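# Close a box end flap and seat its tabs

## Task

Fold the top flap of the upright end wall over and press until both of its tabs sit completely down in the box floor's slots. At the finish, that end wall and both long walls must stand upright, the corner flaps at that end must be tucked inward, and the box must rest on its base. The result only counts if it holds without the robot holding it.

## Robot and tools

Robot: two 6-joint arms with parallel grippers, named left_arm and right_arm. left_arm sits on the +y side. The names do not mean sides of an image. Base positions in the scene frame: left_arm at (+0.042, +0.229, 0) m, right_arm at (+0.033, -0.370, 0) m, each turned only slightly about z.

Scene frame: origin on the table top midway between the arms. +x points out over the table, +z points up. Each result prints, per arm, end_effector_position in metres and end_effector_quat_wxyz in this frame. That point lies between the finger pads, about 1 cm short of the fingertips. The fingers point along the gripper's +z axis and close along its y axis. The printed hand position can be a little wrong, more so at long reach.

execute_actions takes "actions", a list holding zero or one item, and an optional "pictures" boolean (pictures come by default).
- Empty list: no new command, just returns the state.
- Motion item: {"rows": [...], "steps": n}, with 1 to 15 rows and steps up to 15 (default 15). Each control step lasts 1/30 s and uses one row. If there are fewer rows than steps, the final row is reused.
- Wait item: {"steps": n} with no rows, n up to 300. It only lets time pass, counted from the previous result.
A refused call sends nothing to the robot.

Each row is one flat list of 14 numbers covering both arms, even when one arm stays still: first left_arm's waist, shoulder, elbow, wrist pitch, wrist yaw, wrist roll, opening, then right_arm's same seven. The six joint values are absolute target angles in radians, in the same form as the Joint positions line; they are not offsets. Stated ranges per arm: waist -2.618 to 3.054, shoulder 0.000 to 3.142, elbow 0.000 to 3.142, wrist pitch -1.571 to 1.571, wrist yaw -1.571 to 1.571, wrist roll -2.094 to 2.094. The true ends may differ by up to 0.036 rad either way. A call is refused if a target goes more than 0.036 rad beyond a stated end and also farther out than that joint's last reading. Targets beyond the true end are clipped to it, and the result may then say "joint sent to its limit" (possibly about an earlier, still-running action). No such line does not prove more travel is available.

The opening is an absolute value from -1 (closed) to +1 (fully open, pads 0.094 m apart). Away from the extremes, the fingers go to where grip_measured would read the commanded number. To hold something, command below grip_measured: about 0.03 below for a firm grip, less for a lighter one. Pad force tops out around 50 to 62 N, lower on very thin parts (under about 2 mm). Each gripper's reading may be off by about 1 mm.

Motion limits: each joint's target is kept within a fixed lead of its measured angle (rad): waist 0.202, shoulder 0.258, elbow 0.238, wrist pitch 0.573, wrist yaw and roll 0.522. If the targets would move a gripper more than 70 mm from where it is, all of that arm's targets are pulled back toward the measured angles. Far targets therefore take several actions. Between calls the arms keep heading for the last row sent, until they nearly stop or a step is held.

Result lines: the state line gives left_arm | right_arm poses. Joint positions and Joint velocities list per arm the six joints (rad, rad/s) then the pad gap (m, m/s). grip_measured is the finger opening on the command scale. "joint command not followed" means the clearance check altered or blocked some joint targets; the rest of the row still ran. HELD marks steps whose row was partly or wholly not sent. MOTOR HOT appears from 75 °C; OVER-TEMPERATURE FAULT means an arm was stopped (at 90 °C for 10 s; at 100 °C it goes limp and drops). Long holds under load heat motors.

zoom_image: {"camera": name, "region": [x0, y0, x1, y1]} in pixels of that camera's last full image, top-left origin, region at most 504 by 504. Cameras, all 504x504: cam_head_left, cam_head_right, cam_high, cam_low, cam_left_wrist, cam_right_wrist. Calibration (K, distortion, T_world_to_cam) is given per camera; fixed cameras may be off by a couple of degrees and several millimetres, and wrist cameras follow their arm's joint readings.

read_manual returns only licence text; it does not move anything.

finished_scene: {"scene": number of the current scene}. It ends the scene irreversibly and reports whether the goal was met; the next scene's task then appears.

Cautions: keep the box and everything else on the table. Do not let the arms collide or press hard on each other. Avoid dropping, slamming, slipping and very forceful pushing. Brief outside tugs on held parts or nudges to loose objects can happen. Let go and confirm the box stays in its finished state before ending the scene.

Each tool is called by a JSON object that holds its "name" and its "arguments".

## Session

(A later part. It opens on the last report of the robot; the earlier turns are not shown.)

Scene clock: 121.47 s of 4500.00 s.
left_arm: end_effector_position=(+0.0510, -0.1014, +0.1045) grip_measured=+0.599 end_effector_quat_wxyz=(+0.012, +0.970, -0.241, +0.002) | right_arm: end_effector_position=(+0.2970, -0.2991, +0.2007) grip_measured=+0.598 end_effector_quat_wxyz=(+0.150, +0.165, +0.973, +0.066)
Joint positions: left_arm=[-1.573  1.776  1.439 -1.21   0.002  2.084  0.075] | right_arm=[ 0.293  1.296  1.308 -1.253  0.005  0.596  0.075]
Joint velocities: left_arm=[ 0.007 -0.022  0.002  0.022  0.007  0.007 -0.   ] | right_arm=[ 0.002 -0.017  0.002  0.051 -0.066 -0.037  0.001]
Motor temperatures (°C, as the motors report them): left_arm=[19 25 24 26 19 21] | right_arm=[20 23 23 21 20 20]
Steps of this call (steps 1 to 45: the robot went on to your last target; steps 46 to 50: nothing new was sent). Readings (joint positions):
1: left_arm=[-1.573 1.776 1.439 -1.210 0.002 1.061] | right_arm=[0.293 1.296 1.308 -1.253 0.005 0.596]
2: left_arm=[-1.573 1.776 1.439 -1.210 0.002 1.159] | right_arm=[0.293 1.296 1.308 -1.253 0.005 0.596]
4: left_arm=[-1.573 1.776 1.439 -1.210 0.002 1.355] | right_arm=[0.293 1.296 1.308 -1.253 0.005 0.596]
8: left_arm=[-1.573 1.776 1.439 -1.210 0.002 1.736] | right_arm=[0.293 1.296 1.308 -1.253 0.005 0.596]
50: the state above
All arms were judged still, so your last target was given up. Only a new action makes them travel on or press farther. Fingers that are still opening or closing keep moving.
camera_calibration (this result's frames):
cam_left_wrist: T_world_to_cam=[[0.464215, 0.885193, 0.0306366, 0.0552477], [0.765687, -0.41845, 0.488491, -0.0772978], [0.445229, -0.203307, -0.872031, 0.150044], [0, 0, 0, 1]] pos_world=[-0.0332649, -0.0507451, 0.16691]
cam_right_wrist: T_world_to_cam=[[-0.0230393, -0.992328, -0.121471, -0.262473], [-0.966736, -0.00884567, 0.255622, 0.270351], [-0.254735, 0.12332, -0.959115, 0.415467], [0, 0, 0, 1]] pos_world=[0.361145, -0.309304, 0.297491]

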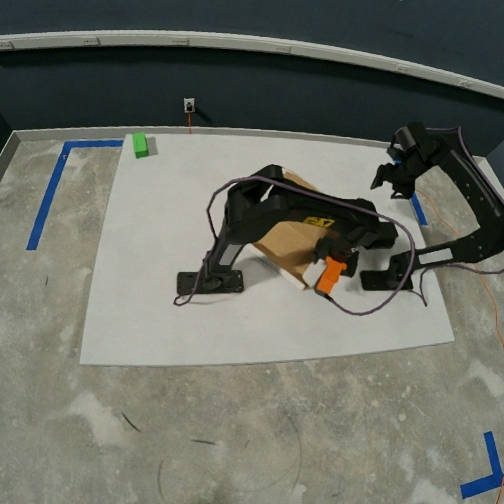

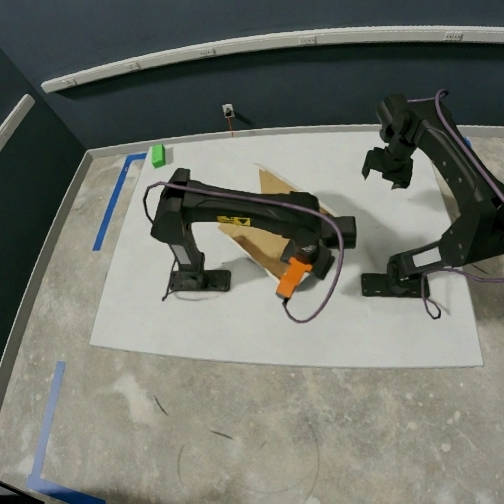

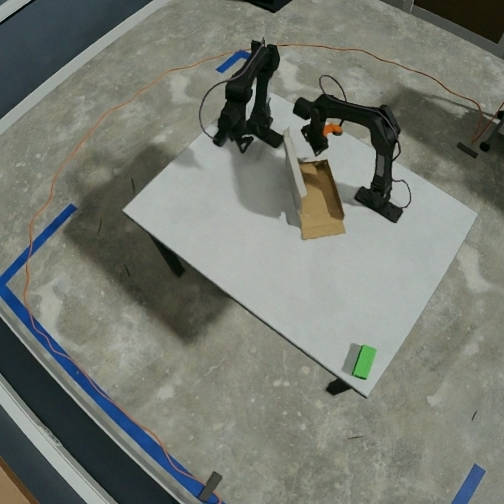

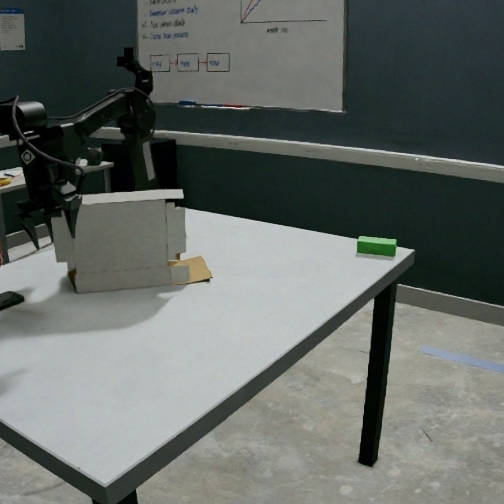

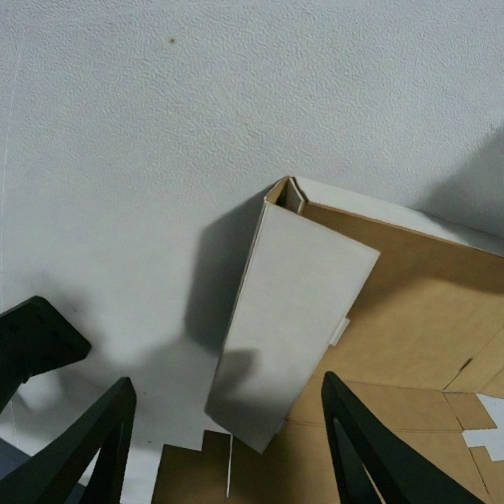

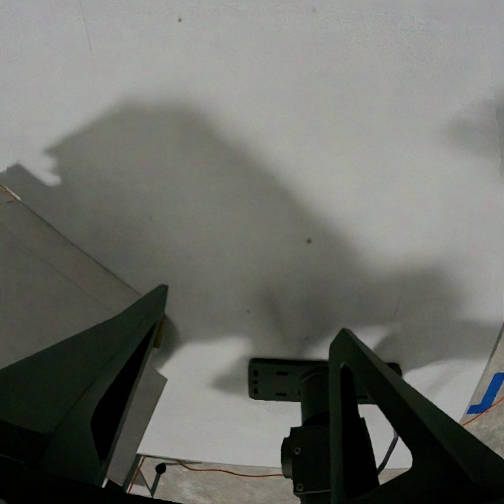

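{"name": "execute_actions", "arguments": {"actions": [{"rows":[[-1.572,1.78,1.46,-1.23,0,2.09,0.2,0.3,1.3,1.3,-1.25,0,0.6,0.6],[-1.572,1.78,1.46,-1.23,0,2.09,0.2,0.3,1.3,1.3,-1.25,0,0.6,0.6],[-1.572,1.78,1.46,-1.23,0,2.09,0.2,0.3,1.3,1.3,-1.25,0,0.6,0.6],[-1.572,1.8,1.39,-1.145,0,2.09,0.2,0.3,1.3,1.3,-1.25,0,0.6,0.6],[-1.572,1.8,1.39,-1.145,0,2.09,0.2,0.3,1.3,1.3,-1.25,0,0.6,0.6],[-1.572,1.8,1.39,-1.145,0,2.09,0.2,0.3,1.3,1.3,-1.25,0,0.6,0.6],[-1.572,1.8,1.39,-1.145,0,2.09,0.2,0.3,1.3,1.3,-1.25,0,0.6,0.6],[-1.572,1.82,1.33,-1.06,0,2.09,0.2,0.3,1.3,1.3,-1.25,0,0.6,0.6],[-1.572,1.82,1.33,-1.06,0,2.09,0.2,0.3,1.3,1.3,-1.25,0,0.6,0.6],[-1.572,1.82,1.33,-1.06,0,2.09,0.2,0.3,1.3,1.3,-1.25,0,0.6,0.6],[-1.572,1.82,1.33,-1.06,0,2.09,0.2,0.3,1.3,1.3,-1.25,0,0.6,0.6],[-1.572,1.84,1.27,-0.98,0,2.09,0.2,0.3,1.3,1.3,-1.25,0,0.6,0.6]],"steps":15}], "pictures": false}}

{"name": "execute_actions", "arguments": {"actions": [{"steps":20}]}}

Scene clock: 138.47 s of 4500.00 s.
left_arm: end_effector_position=(+0.0517, -0.1023, +0.0589) grip_measured=+0.202 end_effector_quat_wxyz=(+0.010, +0.970, -0.242, +0.004) | right_arm: end_effector_position=(+0.2970, -0.2991, +0.2007) grip_measured=+0.598 end_effector_quat_wxyz=(+0.150, +0.165, +0.973, +0.066)
Joint positions: left_arm=[-1.573  1.815  1.303 -1.039 -0.002  2.085  0.056] | right_arm=[ 0.293  1.296  1.308 -1.253  0.005  0.596  0.075]
Joint velocities: left_arm=[ 0.002  0.12  -0.227  0.256 -0.007  0.007 -0.   ] | right_arm=[-0.012 -0.007  0.007  0.037 -0.037 -0.022  0.001]
Motor temperatures (°C, as the motors report them): left_arm=[19 25 24 25 19 21] | right_arm=[20 23 23 21 20 20]
Steps of this call (steps 1 to 90: nothing new was sent; then 13.50 s passed at rest; steps 91 to 105: all 15 steps of this action). Readings (joint positions):
91: left_arm=[-1.573 1.776 1.439 -1.210 0.002 2.084] | right_arm=[0.293 1.296 1.308 -1.253 0.005 0.596]
92: left_arm=[-1.573 1.776 1.439 -1.210 0.002 2.084] | right_arm=[0.293 1.296 1.308 -1.253 0.005 0.596]
94: left_arm=[-1.573 1.776 1.435 -1.203 0.002 2.084] | right_arm=[0.293 1.296 1.308 -1.253 0.005 0.596]
98: left_arm=[-1.573 1.781 1.405 -1.159 0.002 2.084] | right_arm=[0.293 1.296 1.308 -1.253 0.005 0.596]
105: the state above

Scene clock: 139.13 s of 4500.00 s.
left_arm: end_effector_position=(+0.0521, -0.1046, +0.0557) grip_measured=+0.202 end_effector_quat_wxyz=(+0.013, +0.970, -0.242, +0.006) | right_arm: end_effector_position=(+0.2970, -0.2991, +0.2007) grip_measured=+0.598 end_effector_quat_wxyz=(+0.150, +0.165, +0.973, +0.066)
Joint positions: left_arm=[-1.573  1.819  1.295 -1.019 -0.004  2.085  0.056] | right_arm=[ 0.293  1.296  1.308 -1.253  0.005  0.596  0.075]
Joint velocities: left_arm=[-0.007 -0.002 -0.002  0.007 -0.007  0.066 -0.001] | right_arm=[-0.002  0.002 -0.002 -0.007  0.051 -0.037  0.   ]
Motor temperatures (°C, as the motors report them): left_arm=[19 25 24 25 19 21] | right_arm=[20 23 23 21 20 20]
Steps of this call (steps 1 to 20: the robot went on to your last target). Readings (joint positions):
1: left_arm=[-1.573 1.818 1.299 -1.033 -0.003 2.085] | right_arm=[0.293 1.296 1.308 -1.253 0.005 0.596]
2: left_arm=[-1.573 1.819 1.296 -1.029 -0.004 2.085] | right_arm=[0.293 1.296 1.308 -1.253 0.005 0.596]
4: left_arm=[-1.573 1.819 1.295 -1.026 -0.004 2.085] | right_arm=[0.293 1.296 1.308 -1.253 0.005 0.596]
8: left_arm=[-1.573 1.819 1.295 -1.020 -0.004 2.085] | right_arm=[0.293 1.296 1.308 -1.253 0.005 0.596]
20: the state above
camera_calibration (this result's frames):
cam_left_wrist: T_world_to_cam=[[0.464556, 0.885026, 0.0302878, 0.0589562], [0.76238, -0.41711, 0.494769, -0.0557192], [0.450517, -0.206757, -0.868497, 0.105529], [0, 0, 0, 1]] pos_world=[-0.0324519, -0.0535999, 0.117434]
cam_right_wrist: T_world_to_cam=[[-0.0230393, -0.992328, -0.121471, -0.262473], [-0.966736, -0.00884567, 0.255622, 0.270351], [-0.254735, 0.12332, -0.959115, 0.415467], [0, 0, 0, 1]] pos_world=[0.361145, -0.309304, 0.297491]

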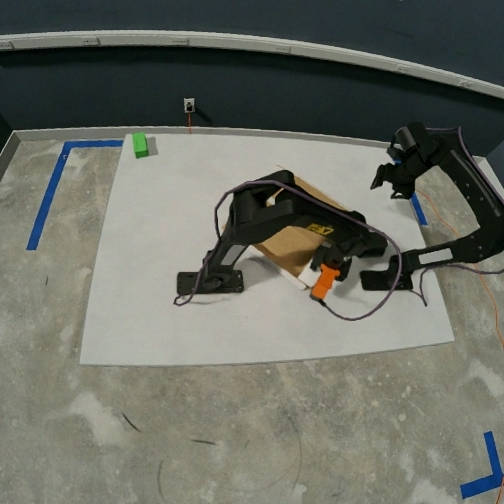

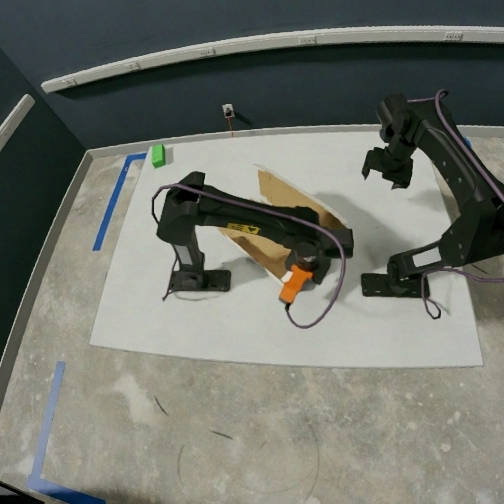

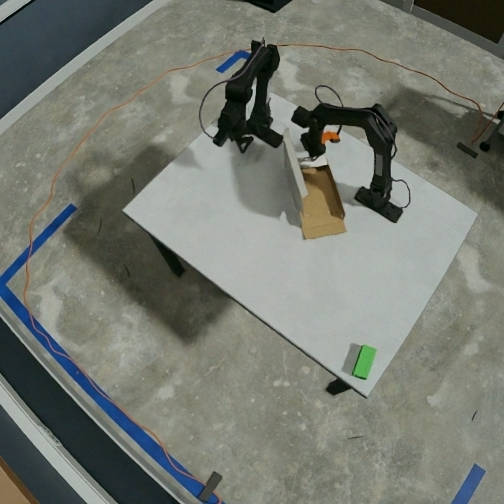

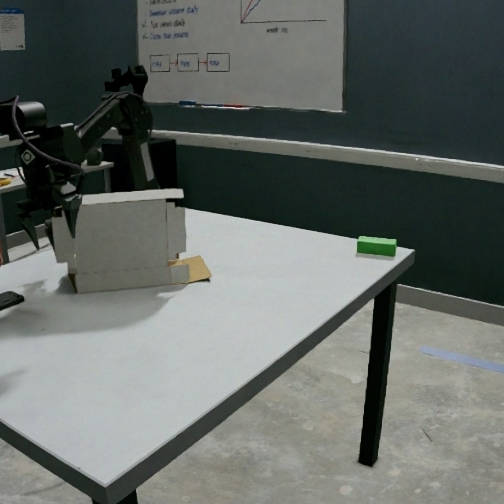

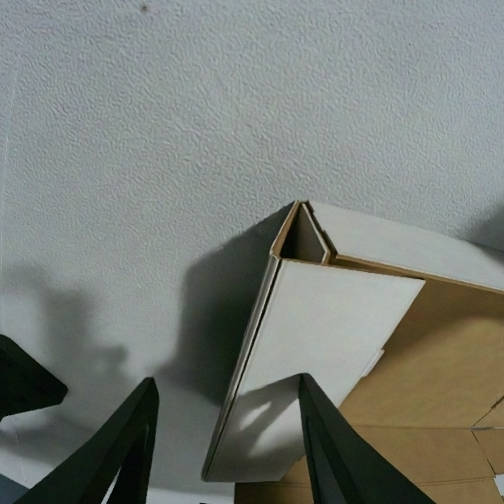

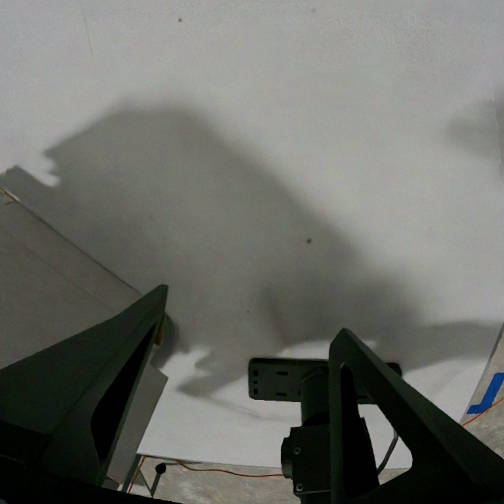

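Contact on flap, stiff. Press harder.

{"name": "execute_actions", "arguments": {"actions": [{"rows":[[-1.572,1.88,1.19,-0.88,0,2.09,0.2,0.3,1.3,1.3,-1.25,0,0.6,0.6]],"steps":15}], "pictures": false}}

{"name": "execute_actions", "arguments": {"actions": [{"steps":30}]}}

Scene clock: 146.47 s of 4500.00 s.
left_arm: end_effector_position=(+0.0546, -0.1009, +0.0230) grip_measured=+0.202 end_effector_quat_wxyz=(+0.005, +0.970, -0.242, +0.011) | right_arm: end_effector_position=(+0.2970, -0.2991, +0.2007) grip_measured=+0.598 end_effector_quat_wxyz=(+0.150, +0.165, +0.973, +0.066)
Joint positions: left_arm=[-1.572  1.861  1.212 -0.907 -0.018  2.087  0.056] | right_arm=[ 0.293  1.296  1.308 -1.253  0.005  0.596  0.075]
Joint velocities: left_arm=[-0.012 -0.002  0.007  0.095 -0.022 -0.007 -0.001] | right_arm=[-0.002  0.022 -0.022  0.051  0.007 -0.022  0.   ]
Motor temperatures (°C, as the motors report them): left_arm=[19 25 23 26 19 21] | right_arm=[20 23 23 21 20 20]
Steps of this call (steps 1 to 15: the robot went on to your last target; steps 16 to 90: nothing new was sent; then 3.83 s passed at rest; steps 91 to 105: all 15 steps of this action). Readings (joint positions):
91: left_arm=[-1.573 1.820 1.285 -1.004 -0.005 2.085] | right_arm=[0.293 1.296 1.308 -1.253 0.005 0.596]
92: left_arm=[-1.573 1.820 1.271 -0.984 -0.007 2.085] | right_arm=[0.293 1.296 1.308 -1.253 0.005 0.596]
94: left_arm=[-1.572 1.820 1.249 -0.966 -0.018 2.086] | right_arm=[0.293 1.296 1.308 -1.253 0.005 0.596]
98: left_arm=[-1.572 1.843 1.224 -0.934 -0.021 2.087] | right_arm=[0.293 1.296 1.308 -1.253 0.005 0.596]
105: the state above

Scene clock: 147.47 s of 4500.00 s.
left_arm: end_effector_position=(+0.0544, -0.1023, +0.0230) grip_measured=+0.202 end_effector_quat_wxyz=(+0.007, +0.970, -0.242, +0.011) | right_arm: end_effector_position=(+0.2970, -0.2991, +0.2007) grip_measured=+0.598 end_effector_quat_wxyz=(+0.150, +0.165, +0.973, +0.066)
Joint positions: left_arm=[-1.572  1.861  1.212 -0.902 -0.017  2.087  0.056] | right_arm=[ 0.293  1.296  1.308 -1.253  0.005  0.596  0.075]
Joint velocities: left_arm=[-0.002  0.002 -0.007  0.007  0.037 -0.007 -0.   ] | right_arm=[ 0.002  0.002  0.012  0.066 -0.037 -0.037  0.001]
Motor temperatures (°C, as the motors report them): left_arm=[19 25 23 26 19 21] | right_arm=[20 23 23 21 20 20]
Steps of this call (steps 1 to 15: the robot went on to your last target; steps 16 to 30: nothing new was sent). Readings (joint positions):
1: left_arm=[-1.572 1.861 1.212 -0.905 -0.017 2.087] | right_arm=[0.293 1.296 1.308 -1.253 0.005 0.596]
2: left_arm=[-1.572 1.861 1.212 -0.904 -0.017 2.087] | right_arm=[0.293 1.296 1.308 -1.253 0.005 0.596]
4: left_arm=[-1.572 1.861 1.212 -0.903 -0.017 2.087] | right_arm=[0.293 1.296 1.308 -1.253 0.005 0.596]
8: left_arm=[-1.572 1.861 1.212 -0.902 -0.017 2.087] | right_arm=[0.293 1.296 1.308 -1.253 0.005 0.596]
30: the state above
All arms were judged still, so your last target was given up. Only a new action makes them travel on or press farther. Fingers that are still opening or closing keep moving.
camera_calibration (this result's frames):
cam_left_wrist: T_world_to_cam=[[0.465196, 0.884117, 0.0439309, 0.056439], [0.755885, -0.422572, 0.50007, -0.0406074], [0.460684, -0.199424, -0.86487, 0.0766743], [0, 0, 0, 1]] pos_world=[-0.0308834, -0.0517675, 0.0841404]
cam_right_wrist: T_world_to_cam=[[-0.0230393, -0.992328, -0.121471, -0.262473], [-0.966736, -0.00884567, 0.255622, 0.270351], [-0.254735, 0.12332, -0.959115, 0.415467], [0, 0, 0, 1]] pos_world=[0.361145, -0.309304, 0.297491]

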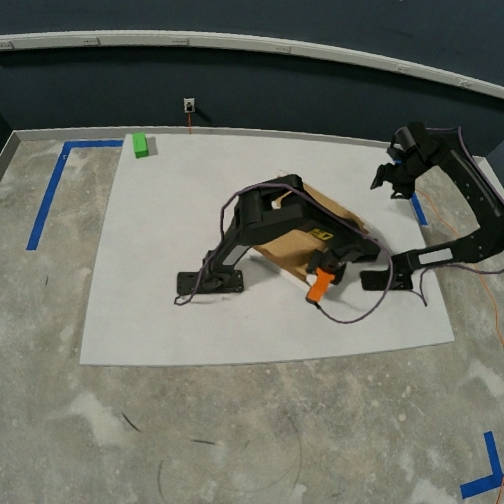

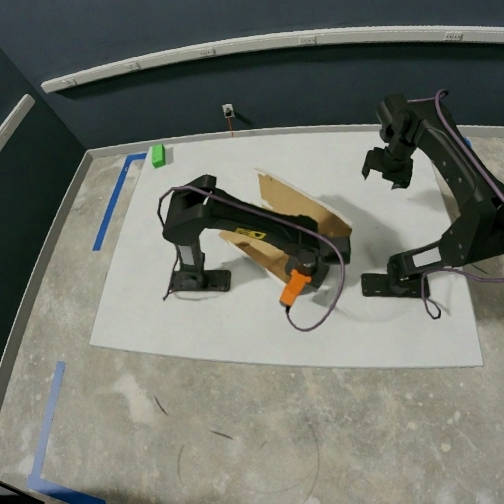

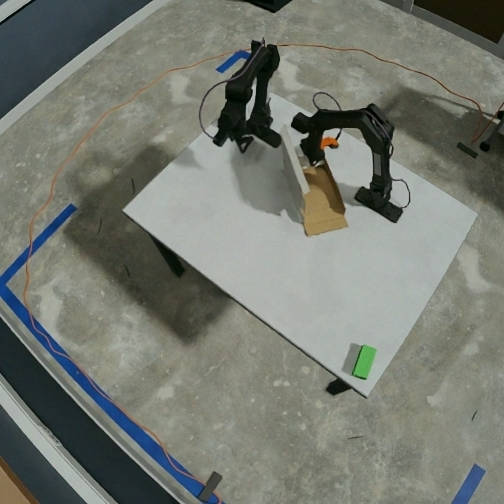

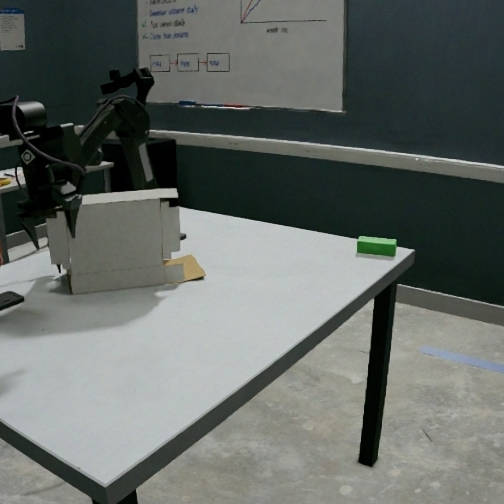

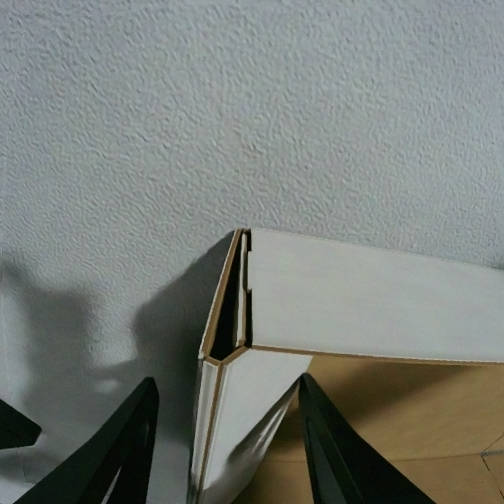

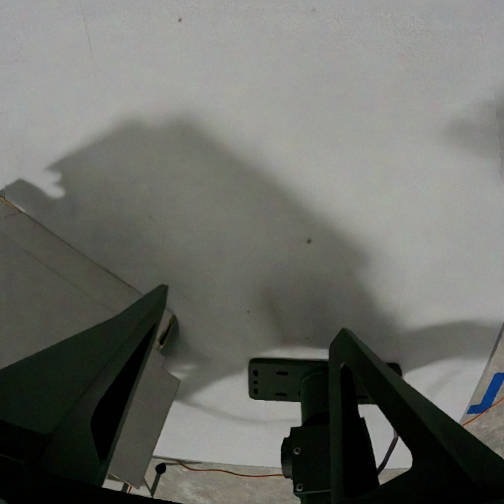

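Close slowly.

{"name": "execute_actions", "arguments": {"actions": [{"rows":[[-1.572,1.87,1.2,-0.89,0,2.09,0.1,0.3,1.3,1.3,-1.25,0,0.6,0.6],[-1.572,1.87,1.2,-0.89,0,2.09,0.0,0.3,1.3,1.3,-1.25,0,0.6,0.6],[-1.572,1.87,1.2,-0.89,0,2.09,-0.1,0.3,1.3,1.3,-1.25,0,0.6,0.6],[-1.572,1.87,1.2,-0.89,0,2.09,-0.2,0.3,1.3,1.3,-1.25,0,0.6,0.6],[-1.572,1.87,1.2,-0.89,0,2.09,-0.3,0.3,1.3,1.3,-1.25,0,0.6,0.6],[-1.572,1.87,1.2,-0.89,0,2.09,-0.4,0.3,1.3,1.3,-1.25,0,0.6,0.6],[-1.572,1.87,1.2,-0.89,0,2.09,-0.5,0.3,1.3,1.3,-1.25,0,0.6,0.6],[-1.572,1.87,1.2,-0.89,0,2.09,-0.6,0.3,1.3,1.3,-1.25,0,0.6,0.6],[-1.572,1.87,1.2,-0.89,0,2.09,-0.7,0.3,1.3,1.3,-1.25,0,0.6,0.6],[-1.572,1.87,1.2,-0.89,0,2.09,-0.8,0.3,1.3,1.3,-1.25,0,0.6,0.6],[-1.572,1.87,1.2,-0.89,0,2.09,-0.85,0.3,1.3,1.3,-1.25,0,0.6,0.6]],"steps":15}], "pictures": false}}

{"name": "execute_actions", "arguments": {"actions": [{"steps":30}]}}

Scene clock: 164.20 s of 4500.00 s.
left_arm: end_effector_position=(+0.0538, -0.1044, +0.0230) grip_measured=-0.847 end_effector_quat_wxyz=(+0.012, +0.970, -0.244, +0.010) | right_arm: end_effector_position=(+0.2970, -0.2991, +0.2007) grip_measured=+0.598 end_effector_quat_wxyz=(+0.150, +0.165, +0.973, +0.066)
Joint positions: left_arm=[-1.572  1.861  1.212 -0.894 -0.013  2.089  0.007] | right_arm=[ 0.293  1.296  1.308 -1.253  0.005  0.596  0.075]
Joint velocities: left_arm=[-0.002 -0.022  0.012 -0.037 -0.051  0.007 -0.   ] | right_arm=[ 0.012 -0.017 -0.022 -0.007  0.037 -0.022 -0.001]
Motor temperatures (°C, as the motors report them): left_arm=[19 25 22 26 19 21] | right_arm=[20 23 23 21 20 20]
Steps of this call (steps 1 to 90: nothing new was sent; then 13.23 s passed at rest; steps 91 to 105: all 15 steps of this action). Readings (joint positions):
91: left_arm=[-1.572 1.861 1.212 -0.902 -0.017 2.087] | right_arm=[0.293 1.296 1.308 -1.253 0.005 0.596]
92: left_arm=[-1.572 1.861 1.212 -0.901 -0.016 2.087] | right_arm=[0.293 1.296 1.308 -1.253 0.005 0.596]
94: left_arm=[-1.572 1.861 1.212 -0.900 -0.014 2.087] | right_arm=[0.293 1.296 1.308 -1.253 0.005 0.596]
98: left_arm=[-1.572 1.861 1.212 -0.896 -0.014 2.089] | right_arm=[0.293 1.296 1.308 -1.253 0.005 0.596]
105: the state above

Scene clock: 165.20 s of 4500.00 s.
left_arm: end_effector_position=(+0.0538, -0.1044, +0.0230) grip_measured=-0.847 end_effector_quat_wxyz=(+0.012, +0.970, -0.244, +0.010) | right_arm: end_effector_position=(+0.2970, -0.2991, +0.2007) grip_measured=+0.598 end_effector_quat_wxyz=(+0.150, +0.165, +0.973, +0.066)
Joint positions: left_arm=[-1.572  1.861  1.212 -0.894 -0.013  2.089  0.007] | right_arm=[ 0.293  1.296  1.308 -1.253  0.005  0.596  0.075]
Joint velocities: left_arm=[-0.022 -0.017 -0.022  0.007 -0.007 -0.051 -0.   ] | right_arm=[ 0.012 -0.012  0.007  0.022 -0.081  0.051  0.   ]
Motor temperatures (°C, as the motors report them): left_arm=[19 25 22 25 19 21] | right_arm=[20 23 23 21 20 20]
Steps of this call (steps 1 to 15: the robot went on to your last target; steps 16 to 30: nothing new was sent). Readings (joint positions):
1: left_arm=[-1.572 1.861 1.212 -0.894 -0.013 2.089] | right_arm=[0.293 1.296 1.308 -1.253 0.005 0.596]
2: left_arm=[-1.572 1.861 1.212 -0.894 -0.013 2.089] | right_arm=[0.293 1.296 1.308 -1.253 0.005 0.596]
4: left_arm=[-1.572 1.861 1.212 -0.894 -0.013 2.089] | right_arm=[0.293 1.296 1.308 -1.253 0.005 0.596]
8: left_arm=[-1.572 1.861 1.212 -0.894 -0.013 2.089] | right_arm=[0.293 1.296 1.308 -1.253 0.005 0.596]
30: the state above
All arms were judged still, so your last target was given up. Only a new action makes them travel on or press farther. Fingers that are still opening or closing keep moving.
camera_calibration (this result's frames):
cam_left_wrist: T_world_to_cam=[[0.467752, 0.883166, 0.0350058, 0.0585232], [0.756302, -0.420429, 0.501245, -0.0409194], [0.4574, -0.207983, -0.864597, 0.0758234], [0, 0, 0, 1]] pos_world=[-0.0311085, -0.0531194, 0.0840187]
cam_right_wrist: T_world_to_cam=[[-0.0230393, -0.992328, -0.121471, -0.262473], [-0.966736, -0.00884567, 0.255622, 0.270351], [-0.254735, 0.12332, -0.959115, 0.415467], [0, 0, 0, 1]] pos_world=[0.361145, -0.309304, 0.297491]

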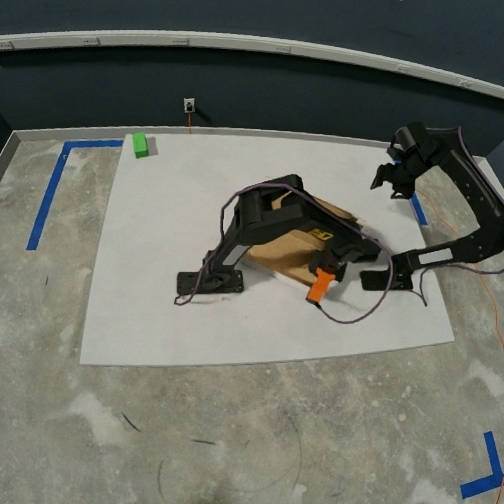

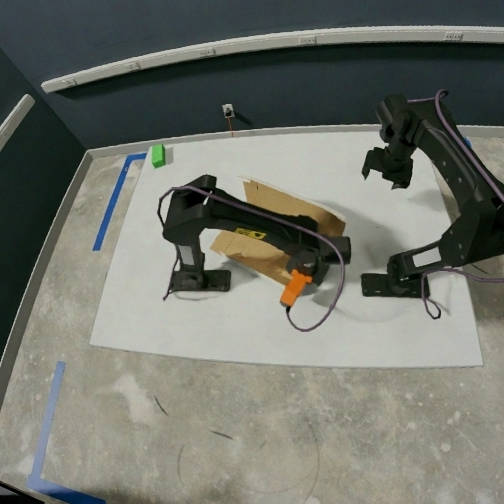

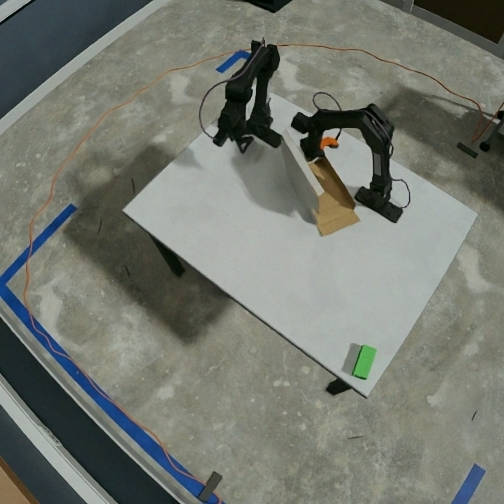

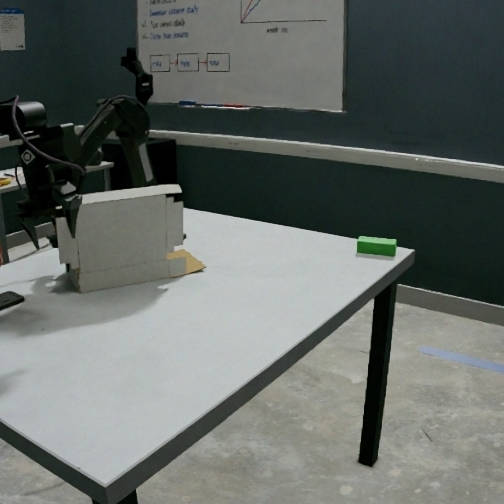

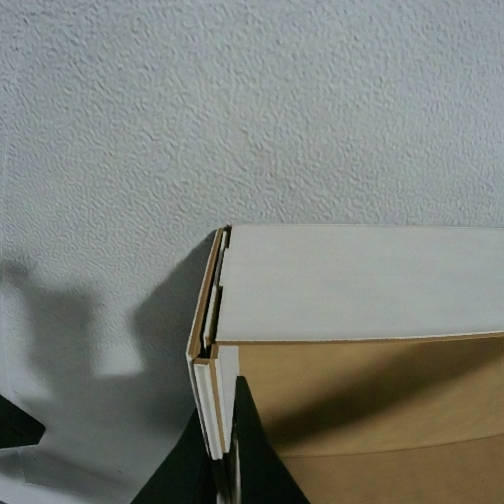

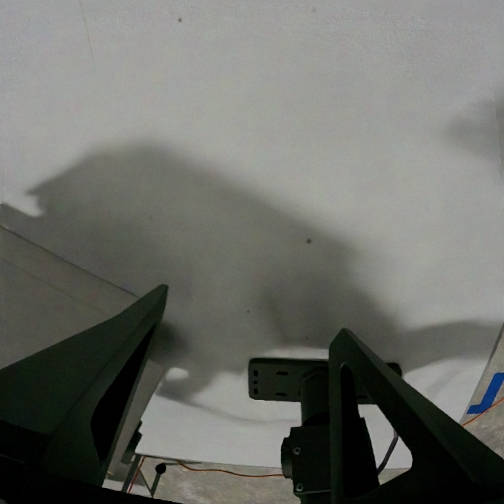

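Squeeze slightly more with a little down push, then release and rise.

{"name": "execute_actions", "arguments": {"actions": [{"rows":[[-1.572,1.885,1.19,-0.88,0,2.09,-0.92,0.3,1.3,1.3,-1.25,0,0.6,0.6]],"steps":15}], "pictures": false}}

{"name": "execute_actions", "arguments": {"actions": [{"rows":[[-1.572,1.87,1.2,-0.89,0,2.09,-0.2,0.3,1.3,1.3,-1.25,0,0.6,0.6]],"steps":15}], "pictures": false}}

{"name": "execute_actions", "arguments": {"actions": [{"rows":[[-1.572,1.82,1.33,-1.06,0,2.09,-0.2,0.3,1.3,1.3,-1.25,0,0.6,0.6],[-1.572,1.82,1.33,-1.06,0,2.09,-0.2,0.3,1.3,1.3,-1.25,0,0.6,0.6],[-1.572,1.82,1.33,-1.06,0,2.09,-0.2,0.3,1.3,1.3,-1.25,0,0.6,0.6],[-1.572,1.82,1.33,-1.06,0,2.09,-0.2,0.3,1.3,1.3,-1.25,0,0.6,0.6],[-1.572,1.82,1.33,-1.06,0,2.09,-0.2,0.3,1.3,1.3,-1.25,0,0.6,0.6],[-1.572,1.82,1.33,-1.06,0,2.09,-0.2,0.3,1.3,1.3,-1.25,0,0.6,0.6],[-1.572,1.82,1.33,-1.06,0,2.09,-0.2,0.3,1.3,1.3,-1.25,0,0.6,0.6],[-1.572,1.77,1.5,-1.28,0,2.09,-0.2,0.3,1.3,1.3,-1.25,0,0.6,0.6]],"steps":15}], "pictures": false}}

{"name": "execute_actions", "arguments": {"actions": [{"steps":25}]}}

Scene clock: 179.43 s of 4500.00 s.
left_arm: end_effector_position=(+0.0541, -0.1037, +0.0230) grip_measured=-0.894 end_effector_quat_wxyz=(+0.010, +0.970, -0.244, +0.011) | right_arm: end_effector_position=(+0.2970, -0.2991, +0.2007) grip_measured=+0.598 end_effector_quat_wxyz=(+0.150, +0.165, +0.973, +0.066)
Joint positions: left_arm=[-1.572  1.861  1.212 -0.896 -0.015  2.089  0.005] | right_arm=[ 0.293  1.296  1.308 -1.253  0.005  0.596  0.075]
Joint velocities: left_arm=[-0.007  0.017  0.007 -0.007  0.007  0.051  0.   ] | right_arm=[-0.002 -0.007  0.032 -0.037  0.022 -0.007  0.   ]
Motor temperatures (°C, as the motors report them): left_arm=[19 26 22 25 19 21] | right_arm=[20 23 23 21 20 20]
Steps of this call (steps 1 to 90: nothing new was sent; then 10.73 s passed at rest; steps 91 to 105: all 15 steps of this action). Readings (joint positions):
91: left_arm=[-1.572 1.861 1.212 -0.894 -0.013 2.089] | right_arm=[0.293 1.296 1.308 -1.253 0.005 0.596]
92: left_arm=[-1.572 1.861 1.212 -0.895 -0.014 2.089] | right_arm=[0.293 1.296 1.308 -1.253 0.005 0.596]
94: left_arm=[-1.572 1.861 1.212 -0.896 -0.015 2.089] | right_arm=[0.293 1.296 1.308 -1.253 0.005 0.596]
98: left_arm=[-1.572 1.861 1.212 -0.896 -0.015 2.089] | right_arm=[0.293 1.296 1.308 -1.253 0.005 0.596]
105: the state above

Scene clock: 179.93 s of 4500.00 s.
left_arm: end_effector_position=(+0.0533, -0.1041, +0.0230) grip_measured=-0.202 end_effector_quat_wxyz=(+0.012, +0.970, -0.244, +0.009) | right_arm: end_effector_position=(+0.2970, -0.2991, +0.2007) grip_measured=+0.598 end_effector_quat_wxyz=(+0.150, +0.165, +0.973, +0.066)
Joint positions: left_arm=[-1.572  1.861  1.212 -0.895 -0.01   2.089  0.038] | right_arm=[ 0.293  1.296  1.308 -1.253  0.005  0.596  0.075]
Joint velocities: left_arm=[-0.012  0.007  0.007 -0.022  0.037 -0.051 -0.   ] | right_arm=[-0.007  0.002 -0.007 -0.022 -0.081 -0.066 -0.001]
Motor temperatures (°C, as the motors report them): left_arm=[19 26 22 25 19 21] | right_arm=[20 23 23 21 20 20]
Steps of this call (steps 1 to 15: all 15 steps of this action). Readings (joint positions):
1: left_arm=[-1.572 1.861 1.212 -0.896 -0.015 2.089] | right_arm=[0.293 1.296 1.308 -1.253 0.005 0.596]
2: left_arm=[-1.572 1.861 1.212 -0.896 -0.014 2.089] | right_arm=[0.293 1.296 1.308 -1.253 0.005 0.596]
4: left_arm=[-1.572 1.861 1.212 -0.895 -0.012 2.089] | right_arm=[0.293 1.296 1.308 -1.253 0.005 0.596]
8: left_arm=[-1.572 1.861 1.212 -0.895 -0.011 2.089] | right_arm=[0.293 1.296 1.308 -1.253 0.005 0.596]
15: the state above

Scene clock: 180.43 s of 4500.00 s.
left_arm: end_effector_position=(+0.0536, -0.1201, +0.1236) grip_measured=-0.202 end_effector_quat_wxyz=(+0.051, +0.968, -0.243, +0.019) | right_arm: end_effector_position=(+0.2970, -0.2991, +0.2007) grip_measured=+0.598 end_effector_quat_wxyz=(+0.150, +0.165, +0.973, +0.066)
Joint positions: left_arm=[-1.572  1.763  1.495 -1.193 -0.01   2.089  0.038] | right_arm=[ 0.293  1.296  1.308 -1.253  0.005  0.596  0.075]
Joint velocities: left_arm=[-0.012 -0.076  0.012 -0.286  0.007  0.037  0.001] | right_arm=[-0.012 -0.002 -0.017  0.037 -0.037  0.007  0.   ]
Motor temperatures (°C, as the motors report them): left_arm=[19 26 22 25 19 21] | right_arm=[20 23 23 21 20 20]
Steps of this call (steps 1 to 15: all 15 steps of this action). Readings (joint positions):
1: left_arm=[-1.572 1.860 1.225 -0.915 -0.010 2.089] | right_arm=[0.293 1.296 1.308 -1.253 0.005 0.596]
2: left_arm=[-1.572 1.860 1.246 -0.948 -0.010 2.089] | right_arm=[0.293 1.296 1.308 -1.253 0.005 0.596]
4: left_arm=[-1.572 1.846 1.289 -0.980 -0.010 2.089] | right_arm=[0.293 1.296 1.308 -1.253 0.005 0.596]
8: left_arm=[-1.572 1.823 1.342 -1.032 -0.010 2.089] | right_arm=[0.293 1.296 1.308 -1.253 0.005 0.596]
15: the state above

Scene clock: 181.27 s of 4500.00 s.
left_arm: end_effector_position=(+0.0532, -0.1060, +0.1226) grip_measured=-0.202 end_effector_quat_wxyz=(+0.024, +0.969, -0.244, +0.012) | right_arm: end_effector_position=(+0.2970, -0.2991, +0.2007) grip_measured=+0.598 end_effector_quat_wxyz=(+0.150, +0.165, +0.973, +0.066)
Joint positions: left_arm=[-1.572  1.763  1.495 -1.25  -0.01   2.089  0.038] | right_arm=[ 0.293  1.296  1.308 -1.253  0.005  0.596  0.075]
Joint velocities: left_arm=[-0.002  0.002 -0.012 -0.007 -0.051  0.022  0.   ] | right_arm=[-0.002 -0.012  0.007 -0.022  0.051 -0.022  0.   ]
Motor temperatures (°C, as the motors report them): left_arm=[19 26 23 25 19 21] | right_arm=[20 23 23 21 20 20]
Steps of this call (steps 1 to 25: the robot went on to your last target). Readings (joint positions):
1: left_arm=[-1.572 1.763 1.495 -1.204 -0.010 2.089] | right_arm=[0.293 1.296 1.308 -1.253 0.005 0.596]
2: left_arm=[-1.572 1.763 1.495 -1.214 -0.010 2.089] | right_arm=[0.293 1.296 1.308 -1.253 0.005 0.596]
4: left_arm=[-1.572 1.763 1.495 -1.229 -0.010 2.089] | right_arm=[0.293 1.296 1.308 -1.253 0.005 0.596]
8: left_arm=[-1.572 1.763 1.495 -1.243 -0.010 2.089] | right_arm=[0.293 1.296 1.308 -1.253 0.005 0.596]
25: the state above
camera_calibration (this result's frames):
cam_left_wrist: T_world_to_cam=[[0.467941, 0.883677, 0.012057, 0.0595969], [0.757657, -0.408157, 0.509277, -0.0908488], [0.454958, -0.229177, -0.860518, 0.159238], [0, 0, 0, 1]] pos_world=[-0.0315022, -0.0532514, 0.182576]
cam_right_wrist: T_world_to_cam=[[-0.0230393, -0.992328, -0.121471, -0.262473], [-0.966736, -0.00884567, 0.255622, 0.270351], [-0.254735, 0.12332, -0.959115, 0.415467], [0, 0, 0, 1]] pos_world=[0.361145, -0.309304, 0.297491]

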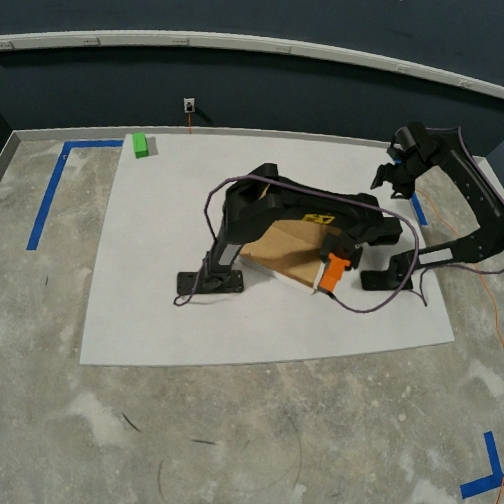

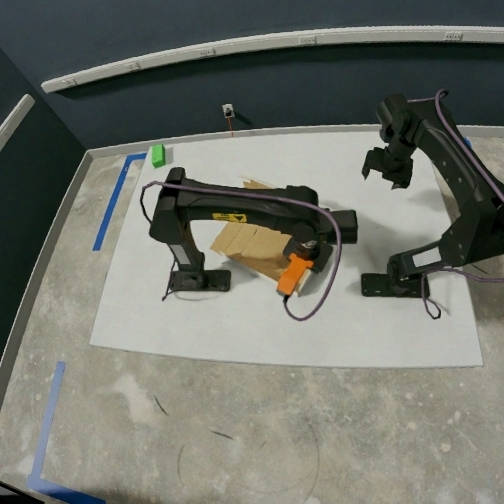

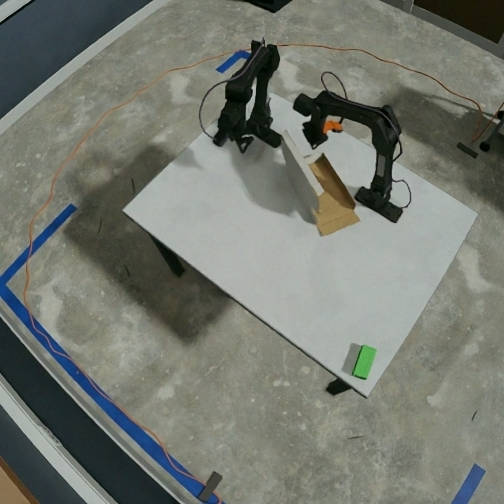

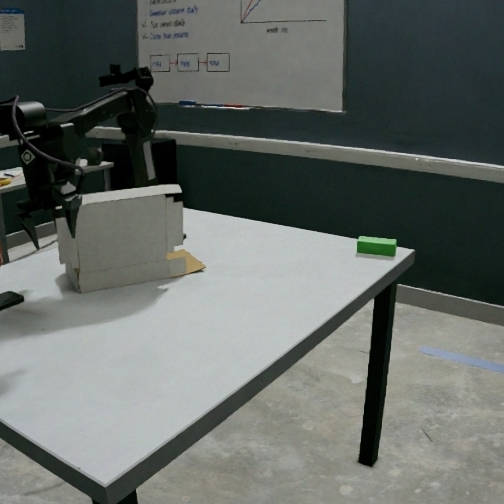

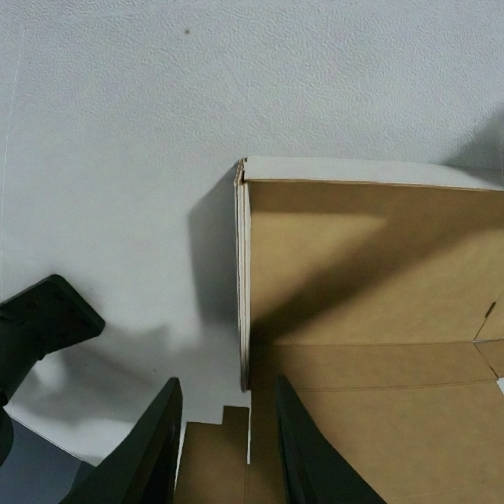

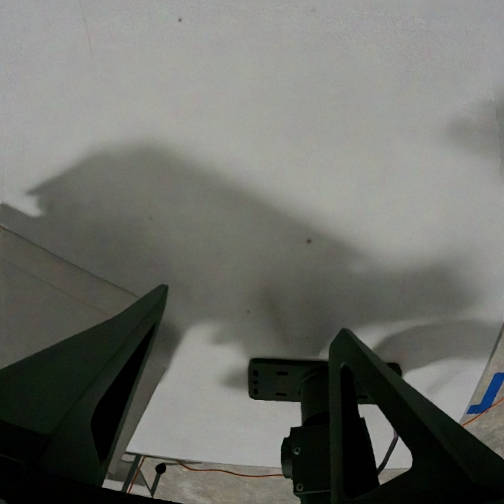

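It stays folded.

{"name": "finished_scene", "arguments": {"scene": 1}}

The scene is finished: the task was done.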